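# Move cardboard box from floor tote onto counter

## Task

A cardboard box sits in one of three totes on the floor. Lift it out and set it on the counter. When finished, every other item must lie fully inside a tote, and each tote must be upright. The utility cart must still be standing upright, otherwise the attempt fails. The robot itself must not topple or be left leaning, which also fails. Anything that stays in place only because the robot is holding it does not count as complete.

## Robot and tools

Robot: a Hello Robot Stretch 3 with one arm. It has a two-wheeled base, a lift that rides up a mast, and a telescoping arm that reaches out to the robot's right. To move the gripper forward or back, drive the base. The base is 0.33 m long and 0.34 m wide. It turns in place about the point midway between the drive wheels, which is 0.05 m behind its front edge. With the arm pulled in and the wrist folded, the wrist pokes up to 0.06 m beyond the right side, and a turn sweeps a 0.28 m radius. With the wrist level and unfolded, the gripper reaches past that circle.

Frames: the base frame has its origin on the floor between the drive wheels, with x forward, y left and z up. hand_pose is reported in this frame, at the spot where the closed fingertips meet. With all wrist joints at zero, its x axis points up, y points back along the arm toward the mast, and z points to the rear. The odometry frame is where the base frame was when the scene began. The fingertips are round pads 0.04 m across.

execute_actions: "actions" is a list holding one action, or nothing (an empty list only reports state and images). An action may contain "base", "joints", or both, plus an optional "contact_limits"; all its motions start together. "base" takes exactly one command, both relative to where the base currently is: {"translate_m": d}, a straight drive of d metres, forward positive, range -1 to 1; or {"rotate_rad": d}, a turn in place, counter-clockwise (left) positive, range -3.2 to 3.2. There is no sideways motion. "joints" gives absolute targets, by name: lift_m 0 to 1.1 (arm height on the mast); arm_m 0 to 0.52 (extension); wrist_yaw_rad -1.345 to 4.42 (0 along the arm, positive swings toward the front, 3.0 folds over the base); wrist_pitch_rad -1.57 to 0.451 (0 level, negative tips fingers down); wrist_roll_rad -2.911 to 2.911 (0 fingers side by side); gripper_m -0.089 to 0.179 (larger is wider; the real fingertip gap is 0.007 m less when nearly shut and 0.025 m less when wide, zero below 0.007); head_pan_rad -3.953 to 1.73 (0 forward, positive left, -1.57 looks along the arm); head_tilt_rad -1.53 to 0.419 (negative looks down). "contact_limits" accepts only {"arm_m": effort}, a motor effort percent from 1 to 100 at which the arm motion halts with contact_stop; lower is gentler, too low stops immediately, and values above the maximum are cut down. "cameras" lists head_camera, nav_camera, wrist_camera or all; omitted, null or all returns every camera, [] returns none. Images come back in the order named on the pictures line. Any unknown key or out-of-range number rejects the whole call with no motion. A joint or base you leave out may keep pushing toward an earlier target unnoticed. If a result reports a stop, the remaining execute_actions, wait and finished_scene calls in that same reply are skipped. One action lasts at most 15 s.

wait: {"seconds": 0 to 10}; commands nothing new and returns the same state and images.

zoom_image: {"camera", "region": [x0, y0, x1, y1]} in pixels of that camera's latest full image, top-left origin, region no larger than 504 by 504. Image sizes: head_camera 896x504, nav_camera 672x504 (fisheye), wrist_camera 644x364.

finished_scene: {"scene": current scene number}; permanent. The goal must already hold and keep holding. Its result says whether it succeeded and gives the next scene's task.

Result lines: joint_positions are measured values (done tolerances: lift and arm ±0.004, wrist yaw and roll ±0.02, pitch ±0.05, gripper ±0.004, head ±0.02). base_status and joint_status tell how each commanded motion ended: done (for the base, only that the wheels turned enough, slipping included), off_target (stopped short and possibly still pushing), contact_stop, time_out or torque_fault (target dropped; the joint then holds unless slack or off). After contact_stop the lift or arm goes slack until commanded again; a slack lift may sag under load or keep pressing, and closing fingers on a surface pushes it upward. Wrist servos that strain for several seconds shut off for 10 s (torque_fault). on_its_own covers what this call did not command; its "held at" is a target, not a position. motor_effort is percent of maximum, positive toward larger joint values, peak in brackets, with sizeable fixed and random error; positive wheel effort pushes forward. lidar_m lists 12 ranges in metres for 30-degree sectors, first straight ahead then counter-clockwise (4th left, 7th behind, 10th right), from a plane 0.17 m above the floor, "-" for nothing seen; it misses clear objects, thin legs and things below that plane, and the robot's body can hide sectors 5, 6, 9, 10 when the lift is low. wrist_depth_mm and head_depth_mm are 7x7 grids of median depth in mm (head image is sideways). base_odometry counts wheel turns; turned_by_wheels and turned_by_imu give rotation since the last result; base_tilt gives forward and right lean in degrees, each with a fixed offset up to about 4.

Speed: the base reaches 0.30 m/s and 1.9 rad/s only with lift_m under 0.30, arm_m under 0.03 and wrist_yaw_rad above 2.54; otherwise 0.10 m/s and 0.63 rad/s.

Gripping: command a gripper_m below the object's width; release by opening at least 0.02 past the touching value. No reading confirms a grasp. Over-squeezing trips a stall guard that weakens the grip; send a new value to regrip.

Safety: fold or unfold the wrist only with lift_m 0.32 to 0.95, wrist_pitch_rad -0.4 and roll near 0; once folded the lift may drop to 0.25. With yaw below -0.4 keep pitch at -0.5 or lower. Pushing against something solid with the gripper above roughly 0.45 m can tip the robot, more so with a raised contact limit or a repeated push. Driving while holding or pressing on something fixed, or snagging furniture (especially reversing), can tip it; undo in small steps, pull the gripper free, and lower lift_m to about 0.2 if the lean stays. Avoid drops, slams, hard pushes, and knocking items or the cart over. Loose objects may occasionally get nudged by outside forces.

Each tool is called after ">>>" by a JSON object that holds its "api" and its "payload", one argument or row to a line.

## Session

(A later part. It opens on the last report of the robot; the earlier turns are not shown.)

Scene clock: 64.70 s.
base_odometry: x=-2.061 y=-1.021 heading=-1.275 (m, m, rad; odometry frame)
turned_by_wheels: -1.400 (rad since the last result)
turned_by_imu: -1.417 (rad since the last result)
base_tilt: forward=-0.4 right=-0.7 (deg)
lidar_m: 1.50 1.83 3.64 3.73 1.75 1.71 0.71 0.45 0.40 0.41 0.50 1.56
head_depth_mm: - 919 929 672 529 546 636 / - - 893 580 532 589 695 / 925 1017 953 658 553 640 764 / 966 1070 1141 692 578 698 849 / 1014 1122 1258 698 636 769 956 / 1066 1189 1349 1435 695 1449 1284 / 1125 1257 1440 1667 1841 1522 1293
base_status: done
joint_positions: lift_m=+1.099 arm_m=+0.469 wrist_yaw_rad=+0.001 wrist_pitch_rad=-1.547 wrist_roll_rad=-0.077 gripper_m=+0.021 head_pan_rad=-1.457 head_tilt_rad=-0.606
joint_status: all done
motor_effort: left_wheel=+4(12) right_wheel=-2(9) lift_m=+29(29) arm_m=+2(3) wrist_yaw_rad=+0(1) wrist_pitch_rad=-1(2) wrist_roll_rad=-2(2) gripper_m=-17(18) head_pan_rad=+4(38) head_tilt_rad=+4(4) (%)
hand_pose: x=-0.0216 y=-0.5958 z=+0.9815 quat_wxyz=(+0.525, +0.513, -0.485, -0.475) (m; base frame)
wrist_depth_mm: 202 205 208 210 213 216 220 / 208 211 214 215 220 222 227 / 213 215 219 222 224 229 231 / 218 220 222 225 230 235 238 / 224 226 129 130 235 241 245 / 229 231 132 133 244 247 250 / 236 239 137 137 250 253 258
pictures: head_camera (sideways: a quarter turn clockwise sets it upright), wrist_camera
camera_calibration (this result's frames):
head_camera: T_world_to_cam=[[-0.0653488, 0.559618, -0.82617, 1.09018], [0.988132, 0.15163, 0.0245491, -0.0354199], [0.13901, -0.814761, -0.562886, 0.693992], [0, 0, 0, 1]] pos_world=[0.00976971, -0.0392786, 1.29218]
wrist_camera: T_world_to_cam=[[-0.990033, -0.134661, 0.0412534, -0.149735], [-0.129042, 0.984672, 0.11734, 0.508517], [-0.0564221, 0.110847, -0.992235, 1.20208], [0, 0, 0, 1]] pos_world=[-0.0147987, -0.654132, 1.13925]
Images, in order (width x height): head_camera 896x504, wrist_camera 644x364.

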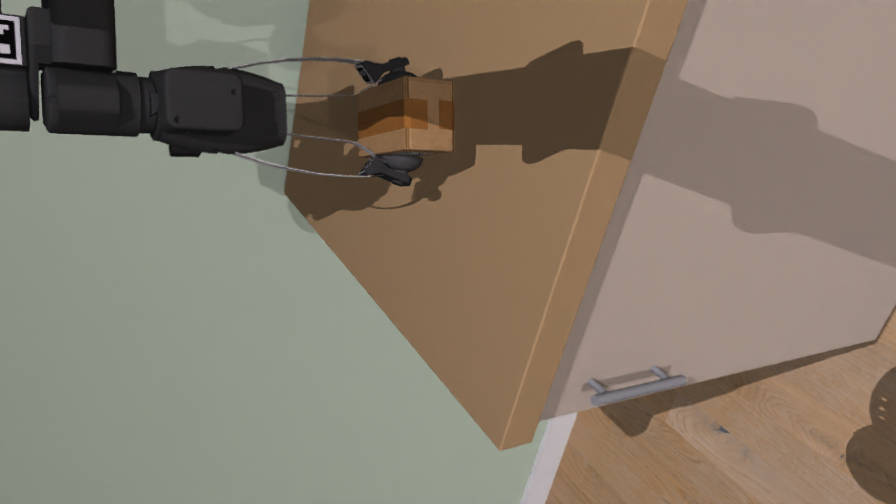

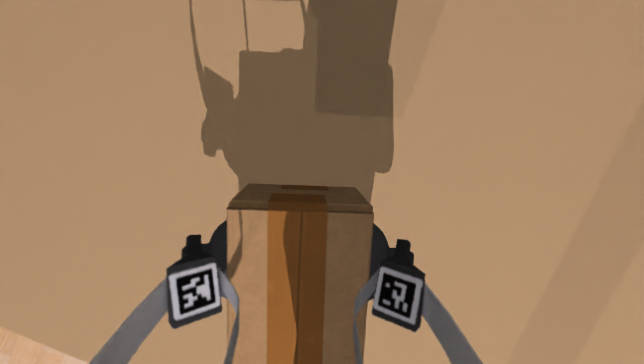

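>>> {"api": "execute_actions", "payload": {
  "actions": [
    {"joints": {"lift_m": 1.052}}
  ],
  "cameras": []
}}

>>> {"api": "execute_actions", "payload": {
  "actions": [
    {"joints": {"gripper_m": 0.11, "head_pan_rad": 0.6, "head_tilt_rad": -0.8}}
  ]
}}

Scene clock: 66.53 s.
base_odometry: x=-2.061 y=-1.021 heading=-1.275 (m, m, rad; odometry frame)
turned_by_wheels: +0.000 (rad since the last result)
turned_by_imu: +0.000 (rad since the last result)
base_tilt: forward=-0.5 right=-0.7 (deg)
lidar_m: 1.50 1.83 3.63 3.72 1.76 1.72 0.71 0.45 0.41 0.41 0.50 1.56
head_depth_mm: - 942 928 672 528 546 636 / 869 - 843 609 532 590 695 / 928 1010 932 659 553 640 764 / 965 1069 1140 692 578 698 849 / 1016 1127 1260 699 636 769 955 / 1067 1191 1350 1440 695 1446 1284 / 1126 1262 1435 1667 1833 1528 1289
base_status: not commanded
joint_positions: lift_m=+1.052 arm_m=+0.469 wrist_yaw_rad=+0.001 wrist_pitch_rad=-1.547 wrist_roll_rad=-0.077 gripper_m=+0.021 head_pan_rad=-1.457 head_tilt_rad=-0.606
joint_status: all done
motor_effort: left_wheel=+4(3) right_wheel=-1(2) lift_m=+15(26) arm_m=+3(2) wrist_yaw_rad=-1(0) wrist_pitch_rad=-2(2) wrist_roll_rad=-2(2) gripper_m=-18(17) head_pan_rad=+3(3) head_tilt_rad=+4(4) (%)
hand_pose: x=-0.0216 y=-0.5958 z=+0.9344 quat_wxyz=(+0.525, +0.513, -0.485, -0.475) (m; base frame)
wrist_depth_mm: 160 162 165 166 169 171 174 / 164 166 168 170 172 175 178 / 169 170 172 175 177 180 183 / 172 174 176 177 182 185 187 / 176 178 129 130 187 189 193 / 181 181 131 133 192 195 198 / 185 188 137 137 197 199 203
pictures: none
No camera images: the call's "cameras" was empty. Leave "cameras" out to get every camera's image.

Scene clock: 68.07 s.
base_odometry: x=-2.061 y=-1.021 heading=-1.275 (m, m, rad; odometry frame)
turned_by_wheels: +0.000 (rad since the last result)
turned_by_imu: +0.000 (rad since the last result)
base_tilt: forward=-0.5 right=-0.7 (deg)
lidar_m: 1.50 1.83 3.63 3.72 1.75 1.71 0.71 0.45 0.41 0.41 0.50 1.56
head_depth_mm: 1663 1762 1923 1798 1518 1312 1137 / 1831 1898 2065 1813 1527 1319 1159 / 1894 2075 2146 1837 1532 1328 1163 / 2404 2683 2272 1846 1547 1335 1173 / 2787 2935 2320 1866 1555 1345 1176 / 3287 3095 2345 1849 1569 1302 1185 / 3468 3128 2341 1891 1579 1324 1195
base_status: not commanded
joint_positions: lift_m=+1.052 arm_m=+0.469 wrist_yaw_rad=+0.001 wrist_pitch_rad=-1.548 wrist_roll_rad=-0.077 gripper_m=+0.110 head_pan_rad=+0.593 head_tilt_rad=-0.790
joint_status: all done
motor_effort: left_wheel=+4(3) right_wheel=-2(2) lift_m=+15(14) arm_m=+3(3) wrist_yaw_rad=-1(1) wrist_pitch_rad=-2(2) wrist_roll_rad=-2(1) gripper_m=+0(83) head_pan_rad=+4(39) head_tilt_rad=-6(26) (%)
hand_pose: x=-0.0216 y=-0.5956 z=+0.9344 quat_wxyz=(+0.525, +0.513, -0.485, -0.475) (m; base frame)
wrist_depth_mm: 160 162 164 166 169 171 173 / 164 166 168 171 173 175 178 / 168 170 172 175 178 180 182 / 172 174 176 178 182 185 187 / 176 179 131 132 187 190 193 / 180 - 134 135 190 194 199 / - 188 139 139 197 201 205
pictures: head_camera (sideways: a quarter turn clockwise sets it upright), nav_camera (sideways: a quarter turn counterclockwise sets it upright), wrist_camera
camera_calibration (this result's frames):
head_camera: T_world_to_cam=[[-0.583965, -0.395004, -0.709194, 0.940874], [-0.585699, 0.809929, 0.0311653, -0.0344264], [0.562087, 0.433574, -0.704324, 0.875396], [0, 0, 0, 1]] pos_world=[0.0372255, 0.0199834, 1.2849]
nav_camera: T_world_to_cam=[[0.587209, 0.325087, 0.741285, -0.918785], [0.568759, -0.817331, -0.0921055, 0.162417], [0.575933, 0.475698, -0.66484, 0.817318], [0, 0, 0, 1]] pos_world=[-0.0235778, 0.0426371, 1.23943]
wrist_camera: T_world_to_cam=[[-0.990033, -0.134685, 0.0411752, -0.147716], [-0.129042, 0.984603, 0.117915, 0.513309], [-0.0564226, 0.111427, -0.99217, 1.15568], [0, 0, 0, 1]] pos_world=[-0.0147988, -0.654075, 1.09218]
Images, in order (width x height): head_camera 896x504, nav_camera 672x504, wrist_camera 644x364.

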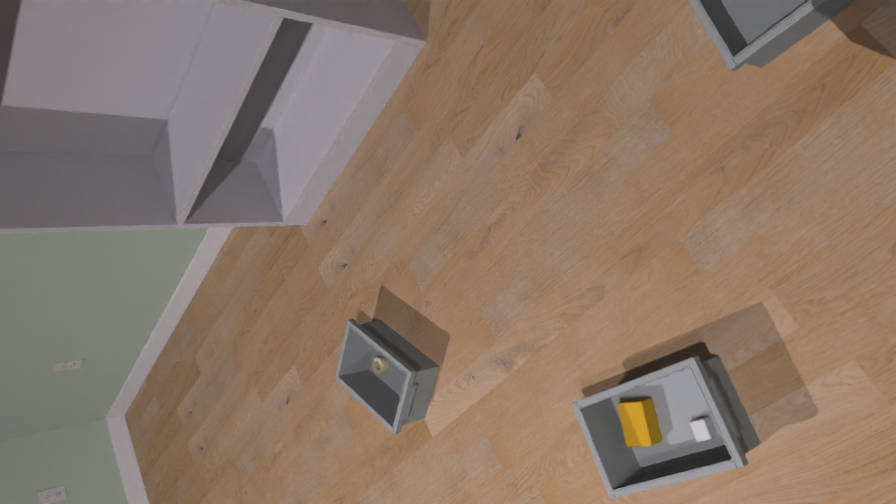

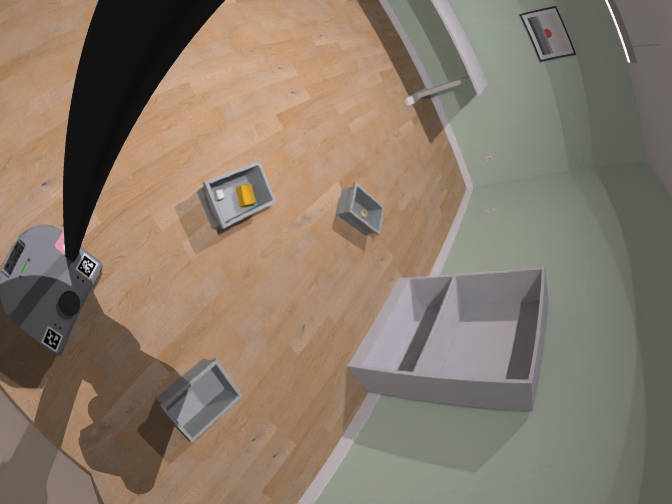

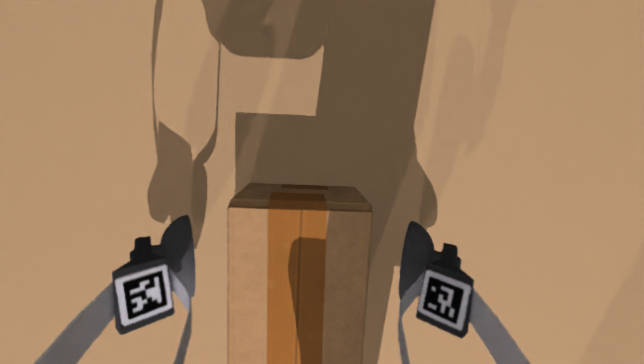

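The box is released. I'll lift the gripper clear, as in scene 1, and then finish.

>>> {"api": "execute_actions", "payload": {
  "actions": [
    {"joints": {"lift_m": 1.1, "gripper_m": 0.15}}
  ],
  "cameras": ["wrist_camera"]
}}

>>> {"api": "finished_scene", "payload": {
  "scene": 2
}}

Scene clock: 70.00 s.
base_odometry: x=-2.061 y=-1.021 heading=-1.275 (m, m, rad; odometry frame)
turned_by_wheels: +0.000 (rad since the last result)
turned_by_imu: +0.000 (rad since the last result)
base_tilt: forward=-0.4 right=-0.8 (deg)
lidar_m: 1.50 1.83 3.65 3.72 1.75 1.71 0.71 0.45 0.41 0.41 0.50 1.56
head_depth_mm: 1651 1765 1927 1807 1517 1311 1139 / 1810 1890 2072 1821 1529 1319 1160 / 1910 2069 2165 1834 1543 1327 1169 / 2409 2696 2268 1848 1547 1335 1171 / 2759 2936 2316 1876 1558 1341 1181 / 3261 3056 2344 1841 1565 1301 1186 / 3465 3146 2369 1898 1584 1328 1190
base_status: not commanded
joint_positions: lift_m=+1.100 arm_m=+0.469 wrist_yaw_rad=+0.001 wrist_pitch_rad=-1.548 wrist_roll_rad=-0.077 gripper_m=+0.150 head_pan_rad=+0.593 head_tilt_rad=-0.790
joint_status: all done
motor_effort: left_wheel=+4(3) right_wheel=-2(2) lift_m=+29(30) arm_m=+2(3) wrist_yaw_rad=-1(1) wrist_pitch_rad=-1(1) wrist_roll_rad=-2(2) gripper_m=+0(82) head_pan_rad=+3(4) head_tilt_rad=-6(6) (%)
hand_pose: x=-0.0216 y=-0.5956 z=+0.9815 quat_wxyz=(+0.525, +0.513, -0.485, -0.475) (m; base frame)
wrist_depth_mm: 204 206 209 211 214 218 220 / 208 210 213 217 219 223 225 / 212 215 219 222 226 228 231 / 218 221 223 192 230 234 237 / 223 225 229 181 235 240 244 / 228 233 234 186 244 247 251 / 239 238 243 246 251 254 259
pictures: wrist_camera
camera_calibration (this result's frames):
wrist_camera: T_world_to_cam=[[-0.990033, -0.134685, 0.0411751, -0.149655], [-0.129042, 0.984603, 0.117915, 0.507757], [-0.0564226, 0.111427, -0.99217, 1.2024], [0, 0, 0, 1]] pos_world=[-0.0147988, -0.654075, 1.13927]
Images, in order (width x height): wrist_camera 644x364.

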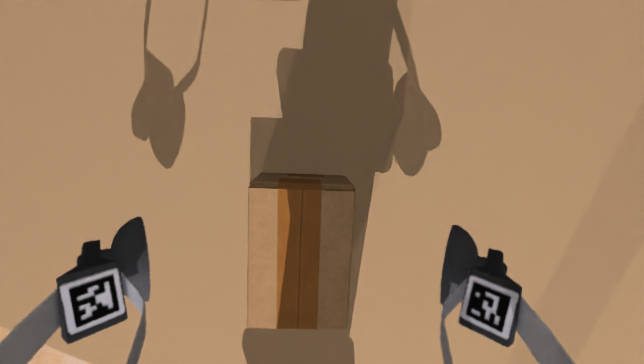

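The scene is finished: the task was done.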